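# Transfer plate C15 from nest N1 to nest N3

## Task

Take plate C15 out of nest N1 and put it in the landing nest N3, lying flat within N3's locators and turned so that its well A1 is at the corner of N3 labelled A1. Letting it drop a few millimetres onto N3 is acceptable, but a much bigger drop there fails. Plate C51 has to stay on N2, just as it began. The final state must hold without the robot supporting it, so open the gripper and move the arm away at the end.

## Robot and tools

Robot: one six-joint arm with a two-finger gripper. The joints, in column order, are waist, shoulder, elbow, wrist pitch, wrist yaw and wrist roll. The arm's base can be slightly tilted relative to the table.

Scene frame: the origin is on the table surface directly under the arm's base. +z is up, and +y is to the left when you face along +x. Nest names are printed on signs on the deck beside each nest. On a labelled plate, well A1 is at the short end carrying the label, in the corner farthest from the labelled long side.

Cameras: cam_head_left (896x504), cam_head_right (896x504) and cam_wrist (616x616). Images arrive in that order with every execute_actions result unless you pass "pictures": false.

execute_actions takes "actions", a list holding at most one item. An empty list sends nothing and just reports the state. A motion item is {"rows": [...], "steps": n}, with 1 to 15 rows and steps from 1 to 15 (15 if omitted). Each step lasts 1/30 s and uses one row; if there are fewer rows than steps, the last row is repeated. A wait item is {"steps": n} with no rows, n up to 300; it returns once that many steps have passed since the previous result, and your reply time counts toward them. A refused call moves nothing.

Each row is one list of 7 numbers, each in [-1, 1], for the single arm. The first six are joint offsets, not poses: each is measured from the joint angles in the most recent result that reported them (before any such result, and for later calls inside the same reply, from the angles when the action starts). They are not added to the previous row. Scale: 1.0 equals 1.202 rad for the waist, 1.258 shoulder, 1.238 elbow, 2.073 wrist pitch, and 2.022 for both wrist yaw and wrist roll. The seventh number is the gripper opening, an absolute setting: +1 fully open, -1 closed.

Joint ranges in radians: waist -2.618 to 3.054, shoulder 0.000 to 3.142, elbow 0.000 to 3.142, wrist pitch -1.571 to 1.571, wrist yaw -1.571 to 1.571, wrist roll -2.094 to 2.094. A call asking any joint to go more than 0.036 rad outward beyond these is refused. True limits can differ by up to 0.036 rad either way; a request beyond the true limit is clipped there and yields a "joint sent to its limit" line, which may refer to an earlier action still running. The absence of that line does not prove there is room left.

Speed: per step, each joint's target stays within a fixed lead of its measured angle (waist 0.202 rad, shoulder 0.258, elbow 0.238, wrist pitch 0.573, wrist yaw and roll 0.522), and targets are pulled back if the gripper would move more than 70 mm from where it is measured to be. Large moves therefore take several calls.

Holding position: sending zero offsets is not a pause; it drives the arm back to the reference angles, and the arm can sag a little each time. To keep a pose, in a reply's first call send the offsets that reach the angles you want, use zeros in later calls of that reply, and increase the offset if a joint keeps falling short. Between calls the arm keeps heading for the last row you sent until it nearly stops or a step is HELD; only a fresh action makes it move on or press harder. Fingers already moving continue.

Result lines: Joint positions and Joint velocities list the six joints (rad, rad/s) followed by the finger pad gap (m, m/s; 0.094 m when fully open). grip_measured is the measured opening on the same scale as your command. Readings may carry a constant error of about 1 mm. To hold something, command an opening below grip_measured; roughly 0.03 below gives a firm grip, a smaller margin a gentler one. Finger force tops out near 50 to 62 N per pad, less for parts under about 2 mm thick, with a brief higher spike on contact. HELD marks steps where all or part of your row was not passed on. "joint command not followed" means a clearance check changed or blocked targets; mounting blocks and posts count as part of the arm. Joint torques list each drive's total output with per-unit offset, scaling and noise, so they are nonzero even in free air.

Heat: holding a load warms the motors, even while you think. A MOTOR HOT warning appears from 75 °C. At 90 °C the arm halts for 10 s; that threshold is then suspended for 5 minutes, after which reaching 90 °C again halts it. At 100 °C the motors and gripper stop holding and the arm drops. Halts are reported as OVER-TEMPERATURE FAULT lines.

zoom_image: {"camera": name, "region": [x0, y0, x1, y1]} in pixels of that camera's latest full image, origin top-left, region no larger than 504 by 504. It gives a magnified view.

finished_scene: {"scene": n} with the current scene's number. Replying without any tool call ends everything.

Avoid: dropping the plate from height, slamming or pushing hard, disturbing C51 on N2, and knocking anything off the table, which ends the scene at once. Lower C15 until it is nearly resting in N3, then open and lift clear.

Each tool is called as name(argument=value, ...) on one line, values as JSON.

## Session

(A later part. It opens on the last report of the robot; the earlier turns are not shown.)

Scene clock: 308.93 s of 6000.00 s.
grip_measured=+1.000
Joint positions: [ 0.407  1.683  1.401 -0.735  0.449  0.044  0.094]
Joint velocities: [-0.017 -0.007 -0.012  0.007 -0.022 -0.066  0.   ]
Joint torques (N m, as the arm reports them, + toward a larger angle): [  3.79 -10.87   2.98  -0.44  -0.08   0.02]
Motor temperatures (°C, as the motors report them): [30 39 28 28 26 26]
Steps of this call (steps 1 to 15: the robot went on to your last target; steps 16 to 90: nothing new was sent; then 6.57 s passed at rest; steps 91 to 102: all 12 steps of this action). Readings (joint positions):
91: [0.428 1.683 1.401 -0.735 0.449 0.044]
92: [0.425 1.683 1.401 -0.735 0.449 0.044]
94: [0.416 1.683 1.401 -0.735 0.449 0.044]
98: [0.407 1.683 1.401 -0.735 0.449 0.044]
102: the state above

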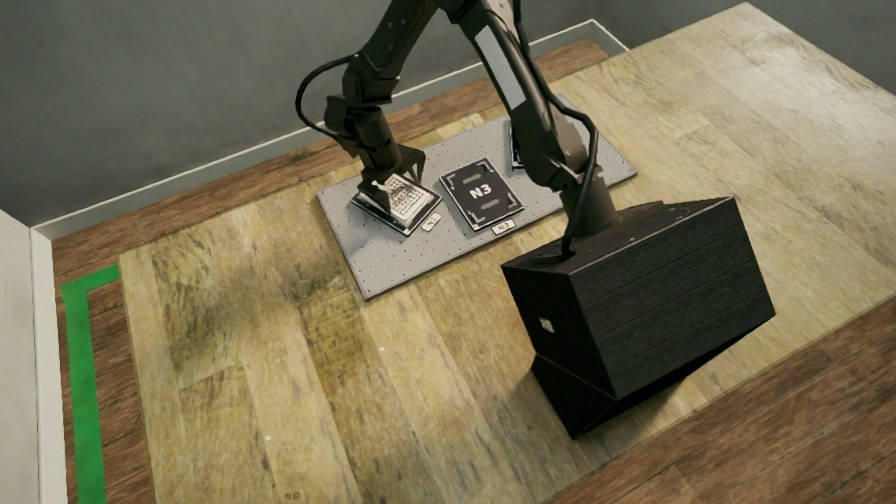

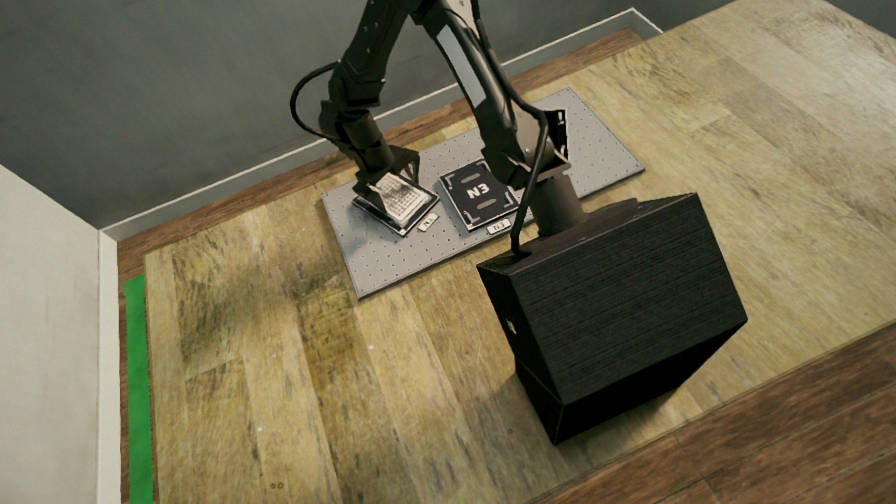

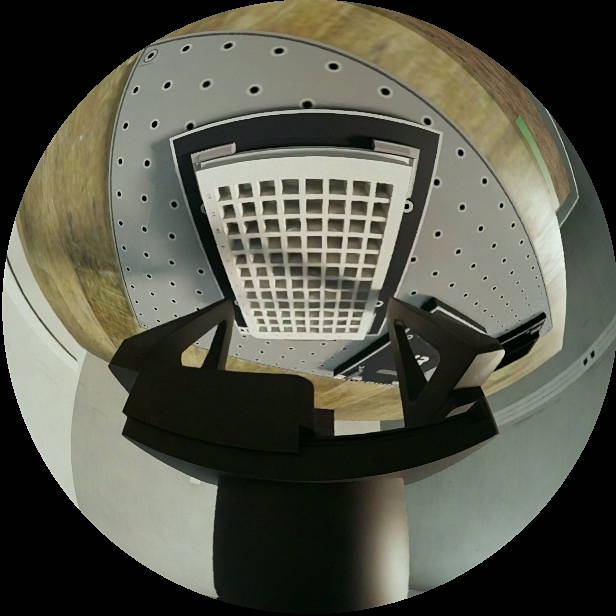

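execute_actions(actions=[{"rows":[[0,0.01,-0.03,0.028,0,0,1]],"steps":12}])

zoom_image(camera="cam_wrist", region=[160, 120, 460, 420])

zoom_image(camera="cam_head_left", region=[340, 140, 450, 250])

Scene clock: 320.37 s of 6000.00 s.
grip_measured=+1.000
Joint positions: [ 0.407  1.695  1.375 -0.698  0.449  0.044  0.094]
Joint velocities: [ 0.007 -0.007  0.007  0.051 -0.022 -0.007  0.   ]
Joint torques (N m, as the arm reports them, + toward a larger angle): [  3.44 -10.63   2.1   -0.32  -0.01   0.  ]
Motor temperatures (°C, as the motors report them): [30 39 28 28 26 26]
Steps of this call (steps 1 to 15: the robot went on to your last target; steps 16 to 90: nothing new was sent; then 8.03 s passed at rest; steps 91 to 102: all 12 steps of this action). Readings (joint positions):
91: [0.407 1.683 1.398 -0.730 0.449 0.044]
92: [0.407 1.683 1.393 -0.720 0.449 0.044]
94: [0.407 1.687 1.384 -0.709 0.449 0.044]
98: [0.407 1.695 1.376 -0.702 0.449 0.044]
102: the state above

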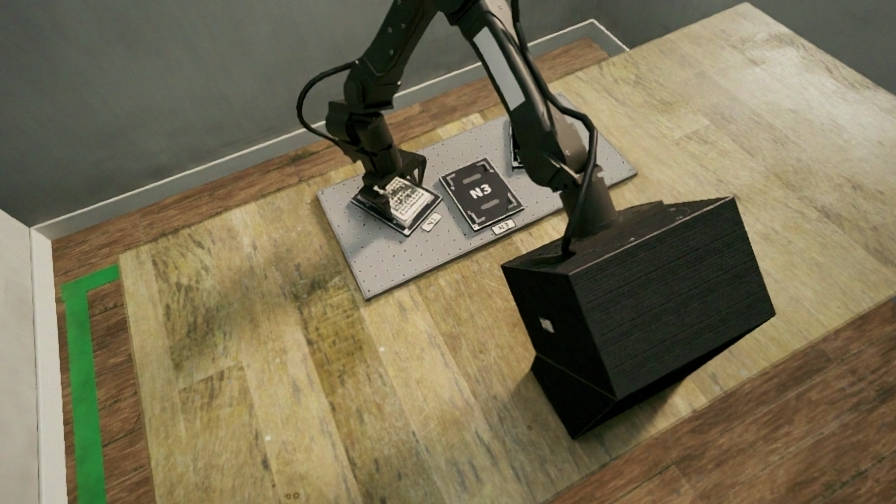

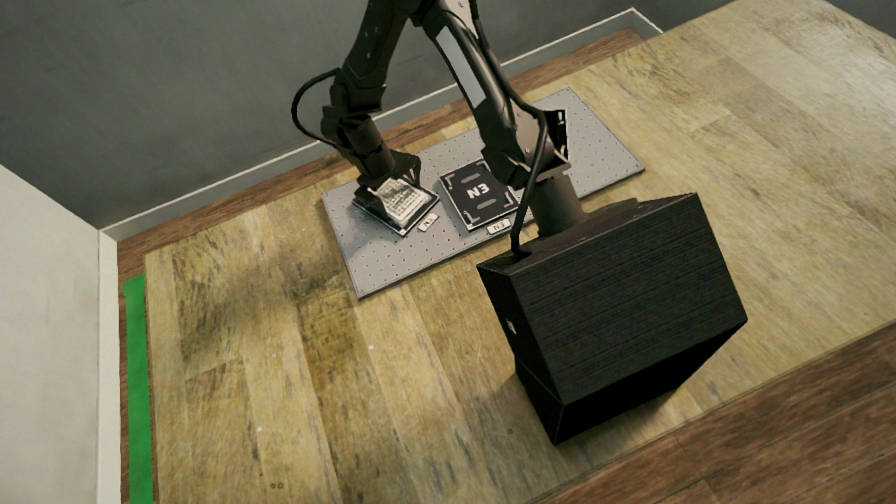

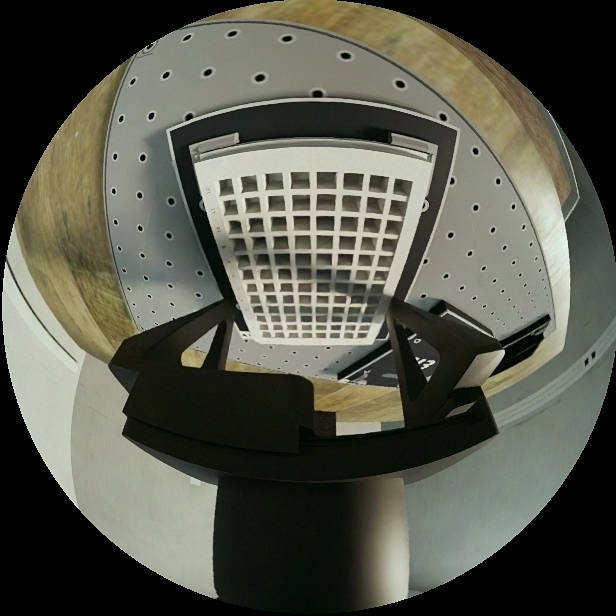

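Region (160, 120, 460, 420) of cam_wrist's 616x616 image, scaled by 1.680, with more detail than that image has.

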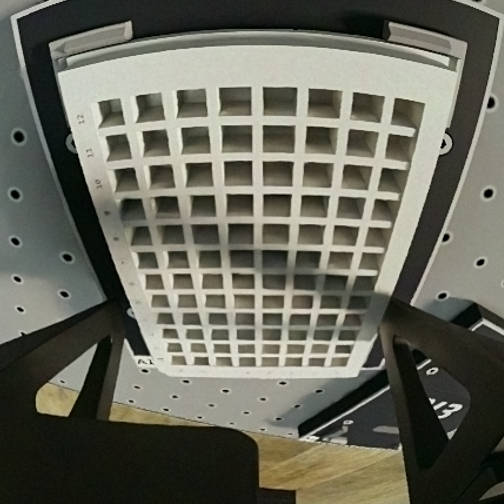

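Region (340, 140, 450, 250) of cam_head_left's 896x504 image, scaled by 4.582, with more detail than that image has.

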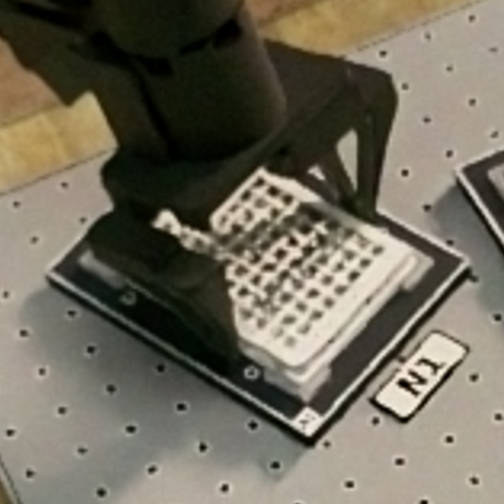

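execute_actions(actions=[{"rows":[[-0.012,0,0,0,0,0,1],[-0.012,0,0,0,0,0,1],[-0.012,0,0,0,0,0,1],[-0.012,0,0,0,0,0,1],[-0.012,0,0,0,0,0,1],[-0.012,0,-0.02,0.012,0,0,1]],"steps":12}])

zoom_image(camera="cam_wrist", region=[160, 120, 460, 420])

zoom_image(camera="cam_head_left", region=[340, 140, 450, 250])

Scene clock: 329.63 s of 6000.00 s.
grip_measured=+1.000
Joint positions: [ 0.39   1.695  1.364 -0.689  0.449  0.044  0.094]
Joint velocities: [-0.012 -0.012  0.012 -0.051 -0.051  0.051  0.   ]
Joint torques (N m, as the arm reports them, + toward a larger angle): [  3.48 -10.48   2.06  -0.36  -0.03   0.  ]
Motor temperatures (°C, as the motors report them): [30 39 28 28 26 26]
Steps of this call (steps 1 to 15: the robot went on to your last target; steps 16 to 90: nothing new was sent; then 5.87 s passed at rest; steps 91 to 102: all 12 steps of this action). Readings (joint positions):
91: [0.406 1.695 1.375 -0.694 0.449 0.044]
92: [0.403 1.695 1.375 -0.694 0.449 0.044]
94: [0.396 1.695 1.375 -0.694 0.449 0.044]
98: [0.390 1.695 1.370 -0.689 0.449 0.044]
102: the state above

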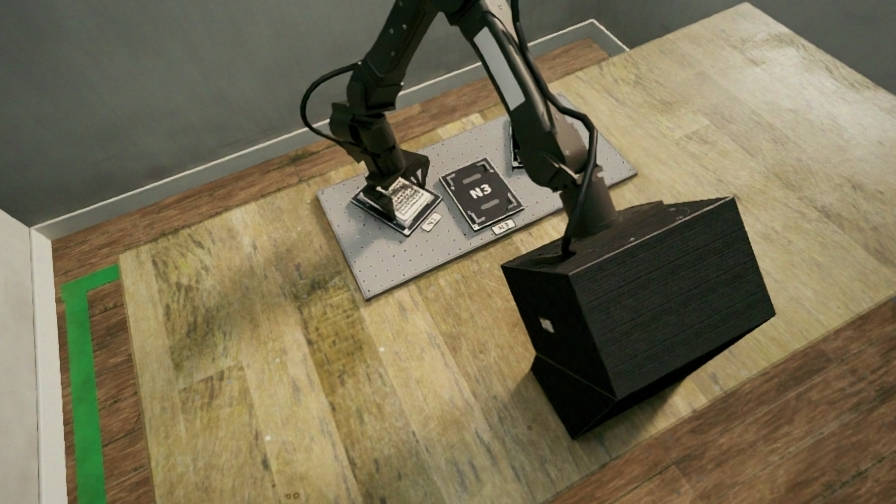

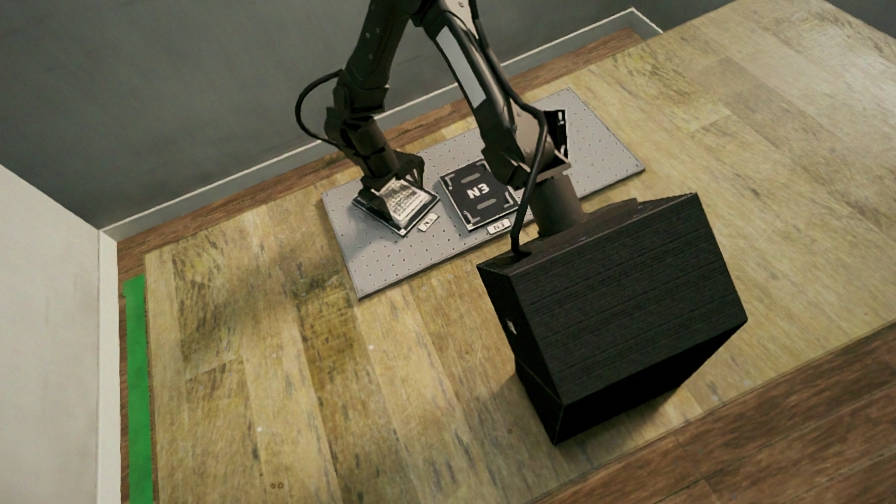

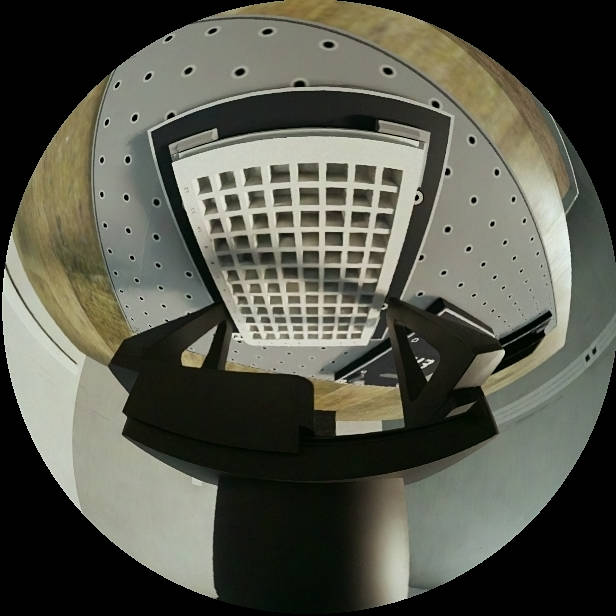

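Region (160, 120, 460, 420) of cam_wrist's 616x616 image, scaled by 1.680, with more detail than that image has.

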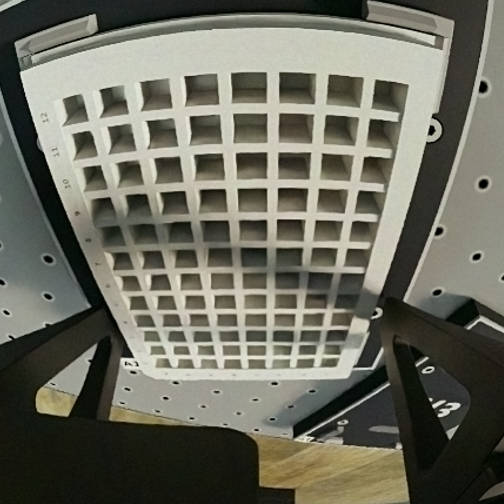

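Region (340, 140, 450, 250) of cam_head_left's 896x504 image, scaled by 4.582, with more detail than that image has.

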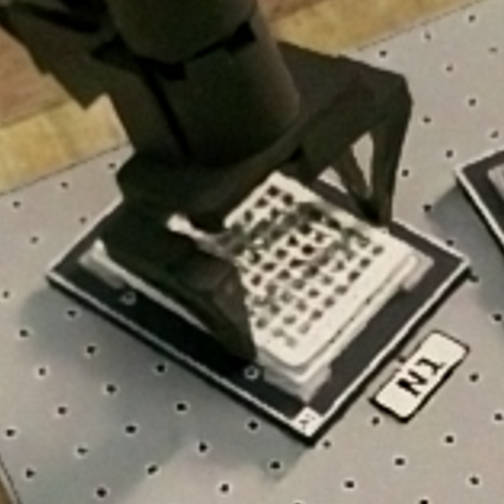

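execute_actions(actions=[{"rows":[[0.02,0,0,0,0,0,1],[0.02,0,0,0,0,0,1],[0.02,0,0,0,0,0,1],[0.02,0,0,0,0,0,1],[0.02,0,0,0,0,0,1],[0.02,0,0,0,0,0,1],[0.02,0,0,0,0,0,0.9],[0.02,0,0,0,0,0,0.85],[0.02,0,0,0,0,0,0.78]],"steps":15}])

zoom_image(camera="cam_head_left", region=[340, 140, 450, 250])

Scene clock: 343.60 s of 6000.00 s.
grip_measured=+0.789
Joint positions: [ 0.396  1.695  1.364 -0.689  0.443  0.044  0.084]
Joint velocities: [-0.002 -0.002 -0.007 -0.081  0.007  0.066  0.001]
Joint torques (N m, as the arm reports them, + toward a larger angle): [  4.72 -10.46   2.79  -0.47   0.03   0.01]
Motor temperatures (°C, as the motors report them): [29 39 28 27 26 26]
Steps of this call (steps 1 to 15: the robot went on to your last target; steps 16 to 90: nothing new was sent; then 10.47 s passed at rest; steps 91 to 105: all 15 steps of this action). Readings (joint positions):
91: [0.390 1.695 1.364 -0.689 0.449 0.044]
92: [0.390 1.695 1.364 -0.689 0.449 0.044]
94: [0.390 1.695 1.364 -0.689 0.449 0.044]
98: [0.392 1.695 1.364 -0.689 0.443 0.044]
105: the state above

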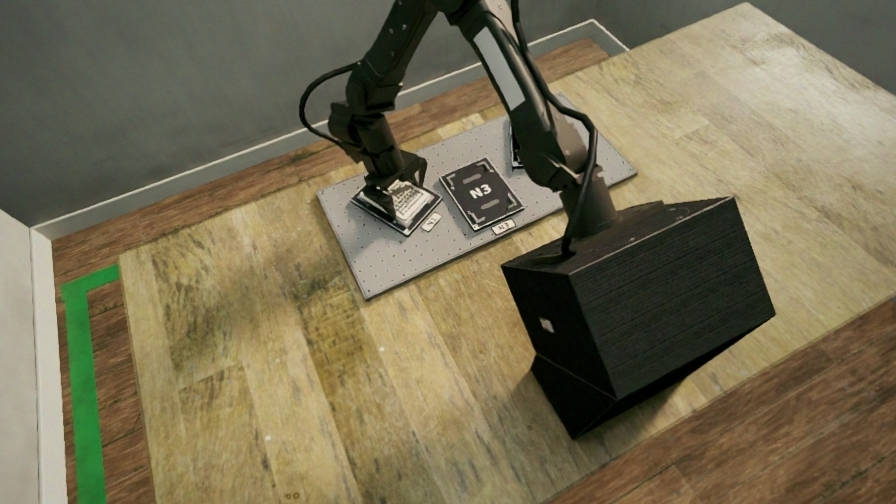

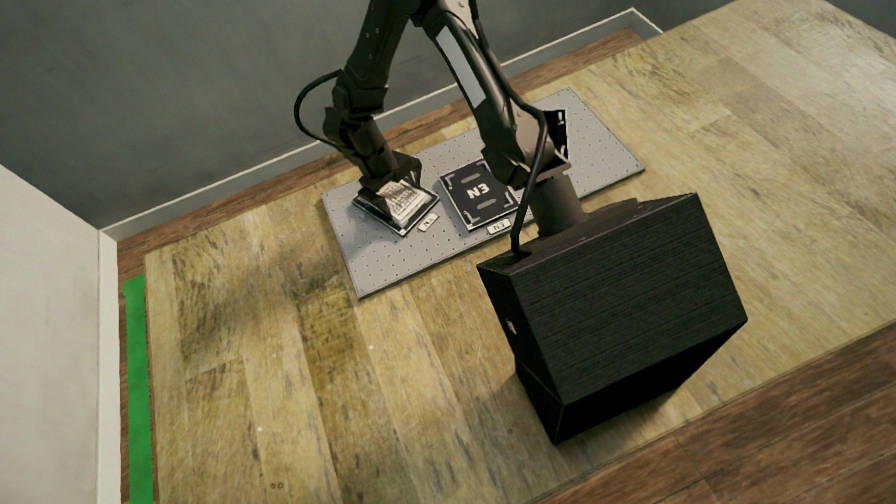

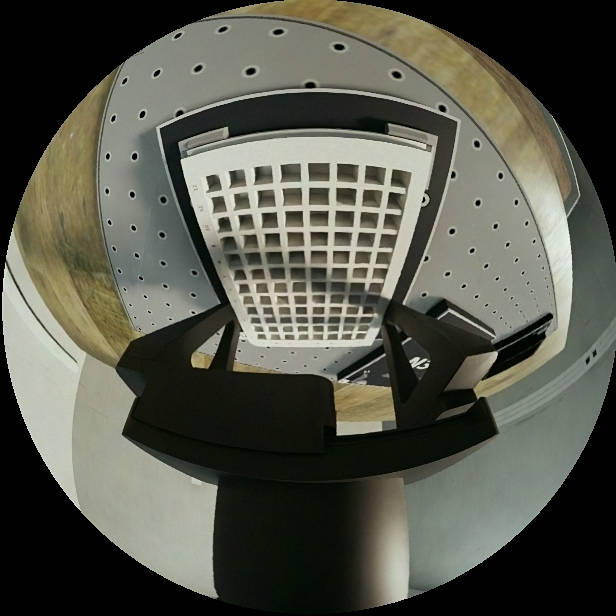

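Region (340, 140, 450, 250) of cam_head_left's 896x504 image, scaled by 4.582, with more detail than that image has.

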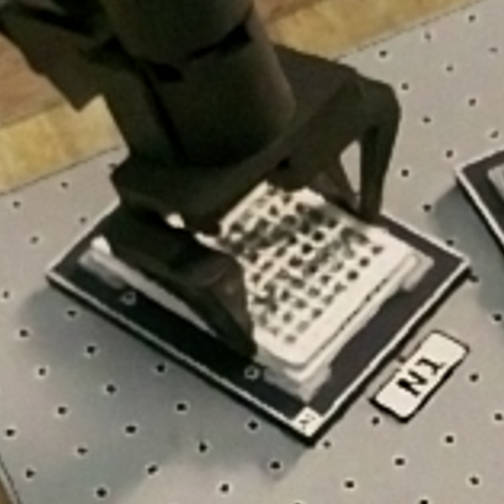

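execute_actions(actions=[{"rows":[[0,0,0,0,0,0,0.9],[0,0,0,0,0,0,0.9],[0,0,0,0,0,0,0.9],[0,0,-0.022,0.012,0,0,0.9],[0,0,-0.022,0.012,0,0,0.9],[0,0,-0.022,0.012,0,0,0.9],[0,0,-0.022,0.012,0,0,0.9],[0,0,-0.022,0.012,0,0,0.9],[0,0,-0.022,0.012,0,0,0.9],[0,0,-0.022,0.012,0,0,0.82],[0,0,-0.022,0.012,0,0,0.76],[0,0,-0.022,0.012,0,0,0.7]],"steps":15}])

execute_actions(actions=[{"steps":8}], pictures=false)

zoom_image(camera="cam_head_left", region=[340, 140, 450, 250])

Scene clock: 355.80 s of 6000.00 s.
grip_measured=+0.741
Joint positions: [ 0.395  1.695  1.351 -0.682  0.447  0.044  0.082]
Joint velocities: [-0.007  0.012  0.002 -0.022 -0.022 -0.007  0.   ]
Joint torques (N m, as the arm reports them, + toward a larger angle): [  3.6  -10.72   1.83  -0.24  -0.06  -0.01]
Motor temperatures (°C, as the motors report them): [30 39 28 28 26 26]
Steps of this call (steps 1 to 15: the robot went on to your last target; steps 16 to 90: nothing new was sent; then 8.70 s passed at rest; steps 91 to 105: all 15 steps of this action). Readings (joint positions):
91: [0.396 1.695 1.364 -0.689 0.443 0.044]
92: [0.396 1.695 1.364 -0.689 0.443 0.044]
94: [0.396 1.695 1.363 -0.687 0.443 0.044]
98: [0.396 1.695 1.353 -0.682 0.443 0.044]
105: the state above

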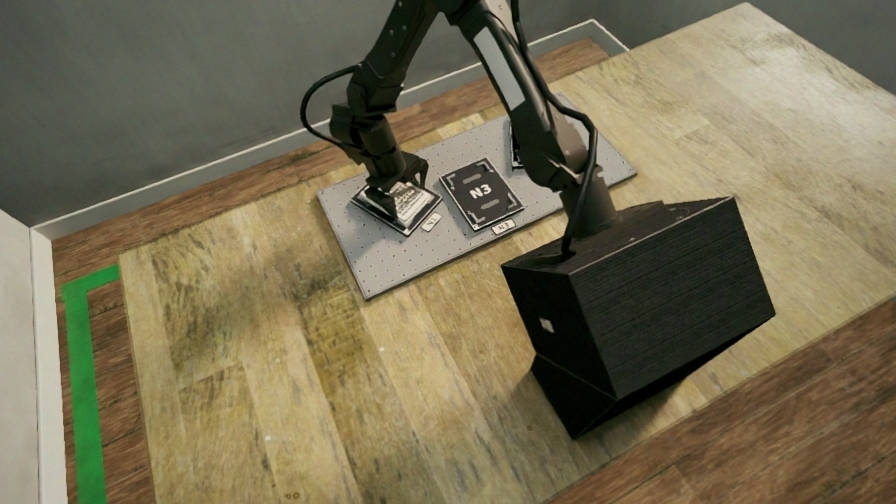

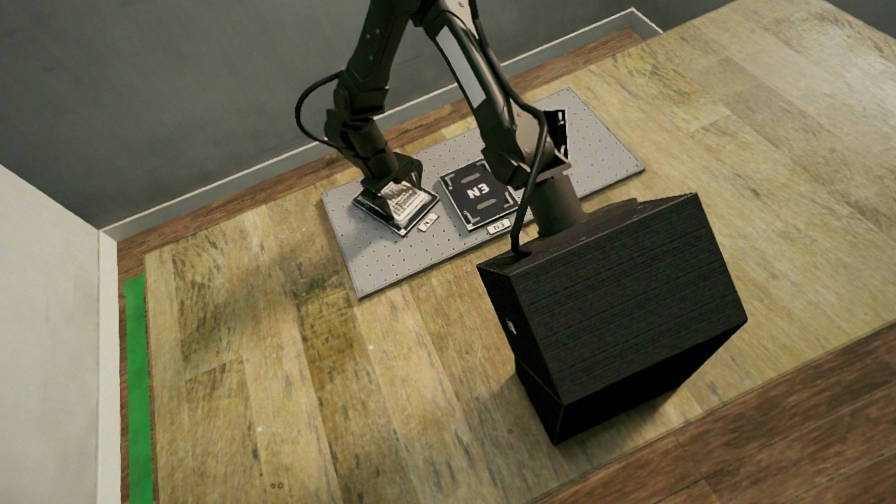

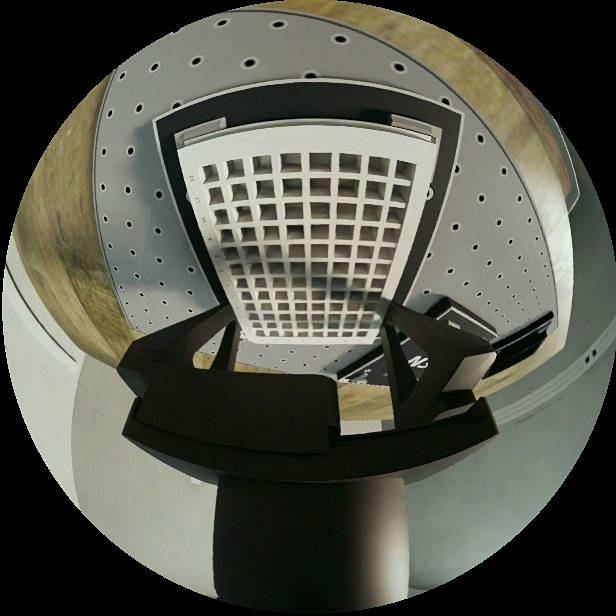

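Scene clock: 356.07 s of 6000.00 s.
grip_measured=+0.741
Joint positions: [ 0.395  1.695  1.351 -0.682  0.447  0.044  0.082]
Joint velocities: [-0.007  0.012 -0.002 -0.022 -0.022 -0.081 -0.001]
Joint torques (N m, as the arm reports them, + toward a larger angle): [  3.56 -10.4    1.89  -0.24  -0.05  -0.01]
Motor temperatures (°C, as the motors report them): [30 39 28 28 26 26]
Steps of this call (steps 1 to 8: the robot went on to your last target). Readings (joint positions):
1: [0.395 1.695 1.351 -0.682 0.447 0.044]
2: [0.395 1.695 1.351 -0.682 0.447 0.044]
4: [0.395 1.695 1.351 -0.682 0.447 0.044]
8: the state above

Region (340, 140, 450, 250) of cam_head_left's 896x504 image, scaled by 4.582, with more detail than that image has.

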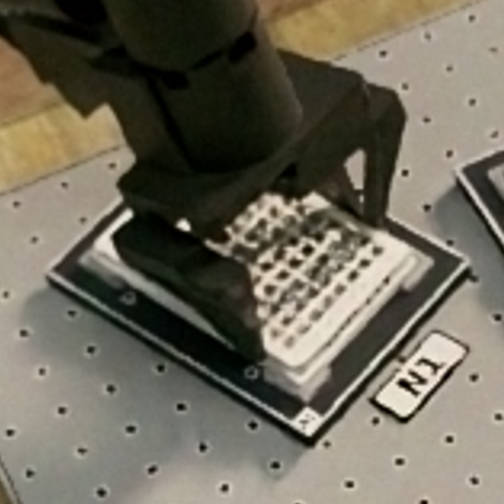

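execute_actions(actions=[{"rows":[[0.01,-0.02,0.015,-0.008,0,0,0.7],[0.015,-0.03,0.022,-0.016,0,0,0.7],[0.02,-0.038,0.03,-0.024,0,0,0.7],[0.025,-0.046,0.036,-0.032,0,0,0.7],[0.03,-0.052,0.042,-0.04,0,0,0.7],[0.036,-0.058,0.048,-0.048,0,0,0.7],[0.042,-0.065,0.055,-0.056,0,0,0.7]],"steps":15}])

execute_actions(actions=[{"steps":6}])

Scene clock: 367.67 s of 6000.00 s.
grip_measured=+0.741
Joint positions: [ 0.429  1.626  1.401 -0.771  0.444  0.044  0.082]
Joint velocities: [ 0.002  0.002 -0.017 -0.154 -0.081 -0.051  0.   ]
Joint torques (N m, as the arm reports them, + toward a larger angle): [  4.67 -11.83   4.22  -0.49   0.    -0.02]
Motor temperatures (°C, as the motors report them): [30 39 28 27 26 26]
Steps of this call (steps 1 to 15: the robot went on to your last target; steps 16 to 90: nothing new was sent; then 8.10 s passed at rest; steps 91 to 105: all 15 steps of this action). Readings (joint positions):
91: [0.395 1.695 1.351 -0.682 0.447 0.044]
92: [0.395 1.694 1.351 -0.684 0.447 0.044]
94: [0.397 1.687 1.354 -0.697 0.445 0.044]
98: [0.415 1.656 1.379 -0.748 0.444 0.044]
105: the state above

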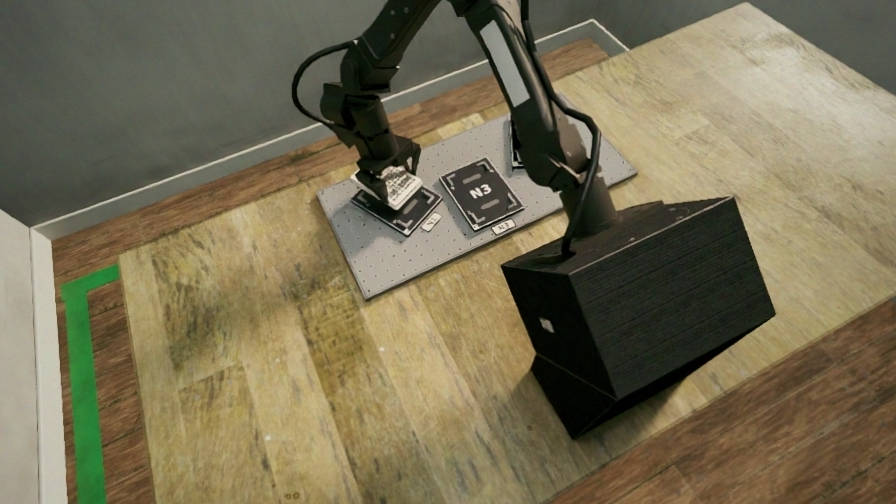

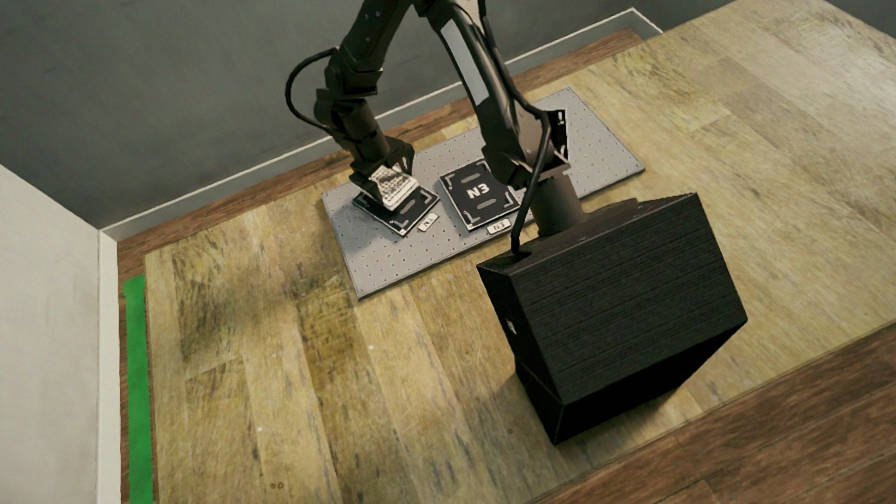

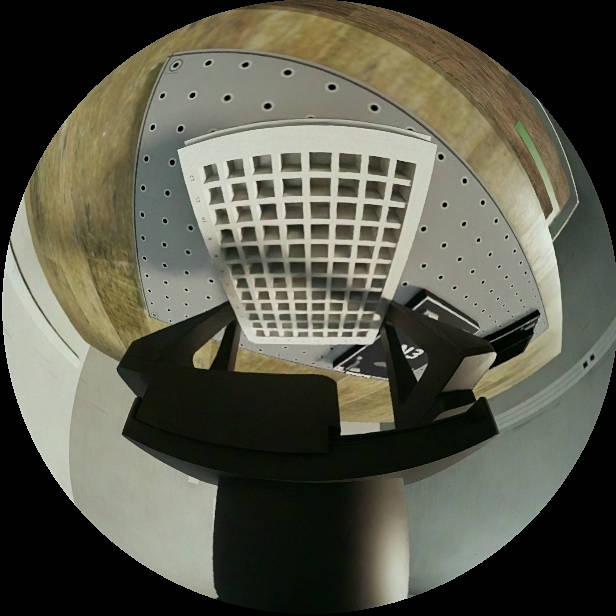

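Scene clock: 367.87 s of 6000.00 s.
grip_measured=+0.741
Joint positions: [ 0.429  1.626  1.401 -0.784  0.444  0.044  0.082]
Joint velocities: [-0.012 -0.007  0.007 -0.051 -0.007 -0.037  0.001]
Joint torques (N m, as the arm reports them, + toward a larger angle): [  4.62 -11.62   4.31  -0.51  -0.03   0.03]
Motor temperatures (°C, as the motors report them): [30 39 28 27 26 26]
Steps of this call (steps 1 to 6: the robot went on to your last target). Readings (joint positions):
1: [0.429 1.626 1.401 -0.775 0.444 0.044]
2: [0.429 1.626 1.401 -0.778 0.444 0.044]
4: [0.429 1.626 1.401 -0.781 0.444 0.044]
6: the state above

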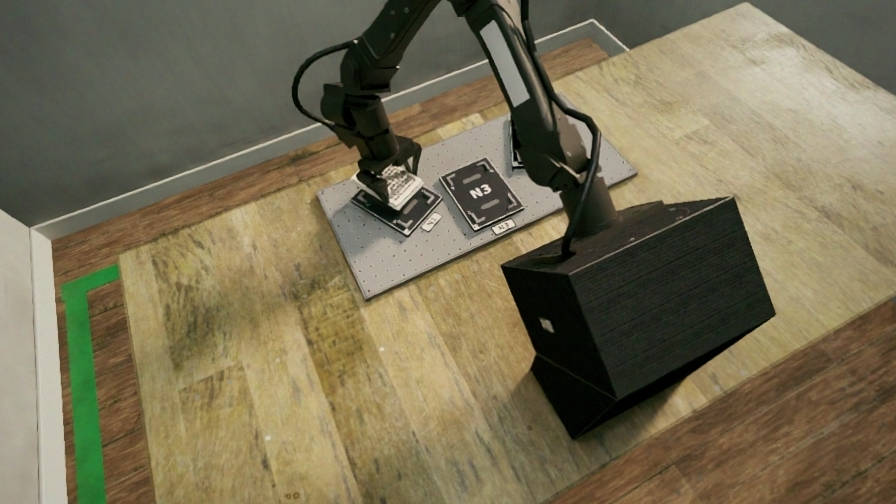

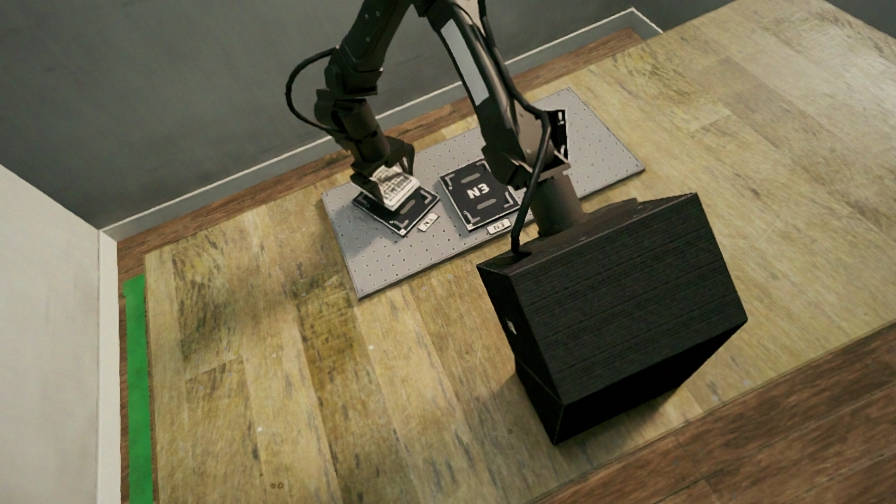

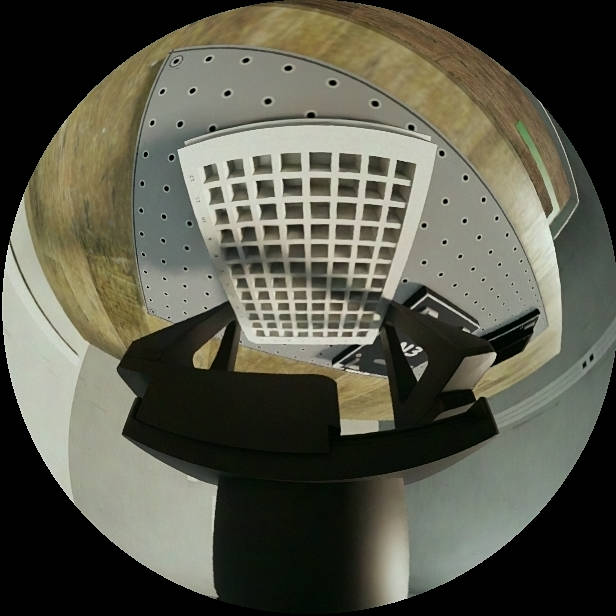

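execute_actions(actions=[{"rows":[[-0.012,-0.025,-0.01,0.003,-0.004,0,0.7],[-0.024,-0.04,-0.025,0.007,-0.008,0.002,0.7],[-0.036,-0.055,-0.04,0.01,-0.011,0.004,0.7],[-0.048,-0.07,-0.055,0.013,-0.015,0.005,0.7],[-0.06,-0.085,-0.07,0.017,-0.018,0.006,0.7],[-0.072,-0.1,-0.085,0.02,-0.022,0.008,0.7],[-0.084,-0.115,-0.1,0.023,-0.026,0.009,0.7],[-0.096,-0.13,-0.115,0.027,-0.029,0.01,0.7],[-0.108,-0.145,-0.13,0.03,-0.033,0.012,0.7],[-0.12,-0.16,-0.145,0.033,-0.036,0.013,0.7],[-0.132,-0.175,-0.16,0.037,-0.04,0.014,0.7],[-0.144,-0.19,-0.175,0.04,-0.044,0.016,0.7],[-0.156,-0.205,-0.19,0.043,-0.047,0.017,0.7],[-0.169,-0.22,-0.205,0.047,-0.051,0.018,0.7]],"steps":15}])

execute_actions(actions=[{"steps":10}])

Scene clock: 413.37 s of 6000.00 s.
grip_measured=+0.741
Joint positions: [ 0.241  1.388  1.179 -0.723  0.374  0.067  0.082]
Joint velocities: [-0.354 -0.432 -0.388  0.051 -0.081  0.081 -0.   ]
Joint torques (N m, as the arm reports them, + toward a larger angle): [  2.06 -11.01   2.83  -0.01  -0.16   0.01]
Motor temperatures (°C, as the motors report them): [30 40 29 28 26 26]
Steps of this call (steps 1 to 30: the robot went on to your last target; steps 31 to 90: nothing new was sent; then 42.00 s passed at rest; steps 91 to 105: all 15 steps of this action). Readings (joint positions):
91: [0.428 1.626 1.401 -0.786 0.444 0.044]
92: [0.424 1.624 1.398 -0.783 0.441 0.044]
94: [0.406 1.603 1.375 -0.773 0.432 0.044]
98: [0.340 1.526 1.302 -0.761 0.414 0.050]
105: the state above

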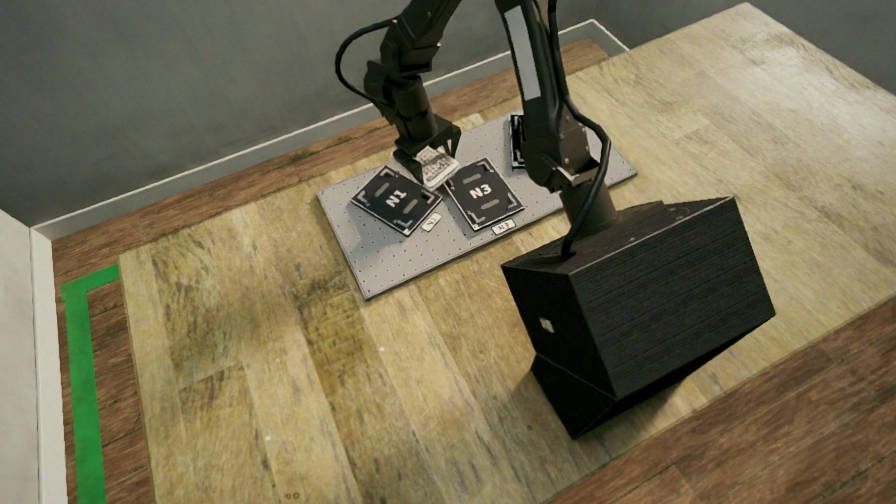

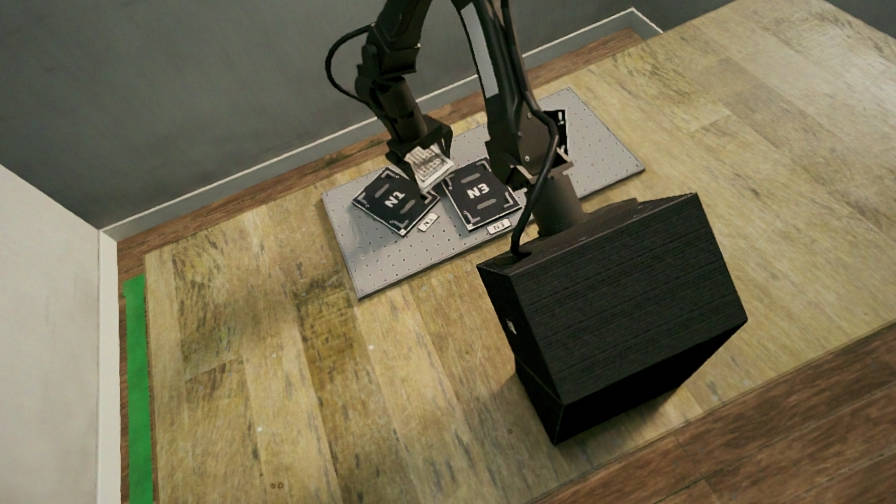

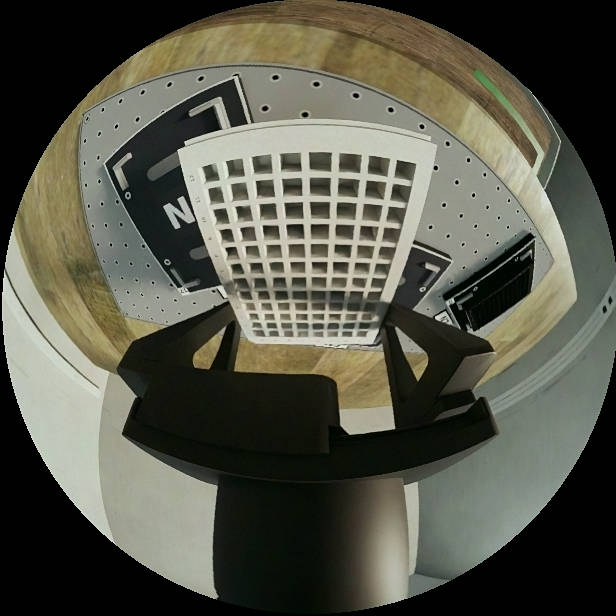

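Scene clock: 413.70 s of 6000.00 s.
grip_measured=+0.741
Joint positions: [ 0.224  1.368  1.161 -0.706  0.351  0.074  0.082]
Joint velocities: [-0.012 -0.002  0.007  0.022 -0.051 -0.007  0.   ]
Joint torques (N m, as the arm reports them, + toward a larger angle): [  1.8  -11.66   2.59  -0.21  -0.1    0.08]
Motor temperatures (°C, as the motors report them): [30 40 29 28 26 26]
Steps of this call (steps 1 to 10: the robot went on to your last target). Readings (joint positions):
1: [0.231 1.376 1.169 -0.723 0.371 0.069]
2: [0.226 1.370 1.164 -0.723 0.368 0.070]
4: [0.224 1.368 1.161 -0.718 0.363 0.072]
8: [0.224 1.368 1.161 -0.708 0.353 0.073]
10: the state above

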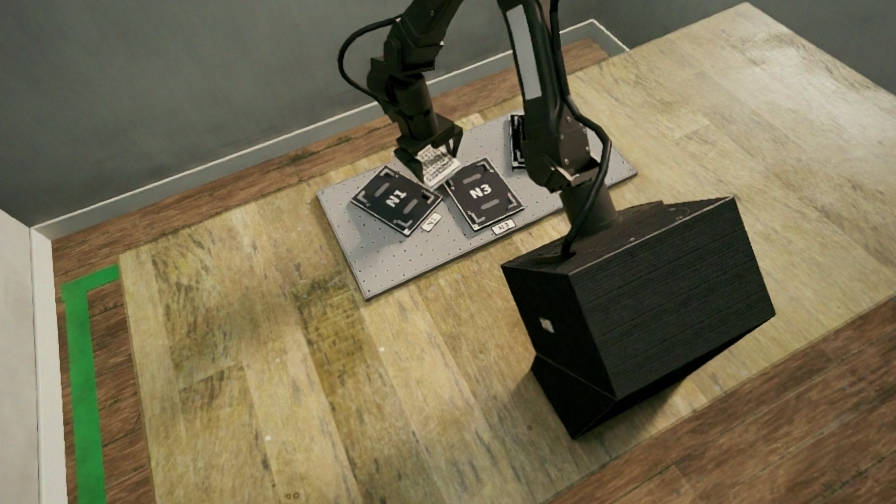

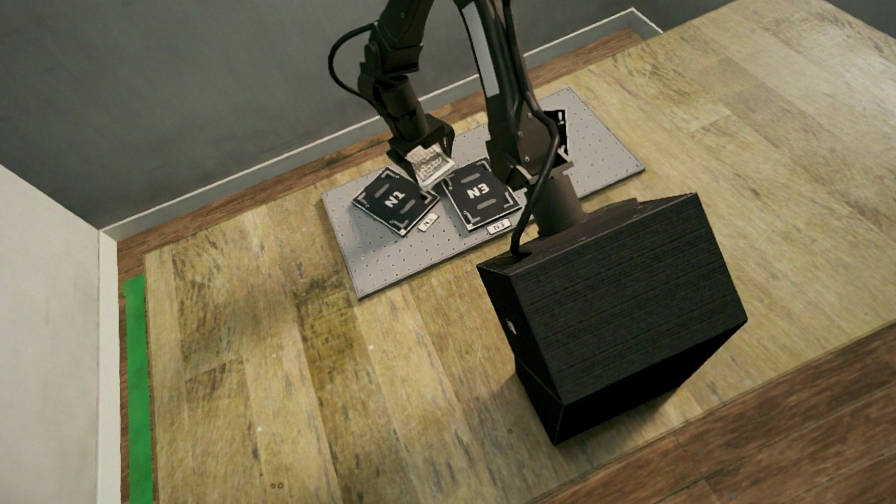

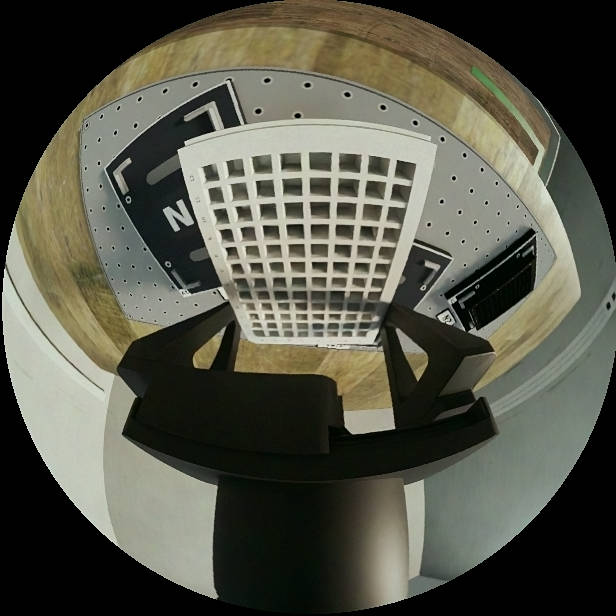

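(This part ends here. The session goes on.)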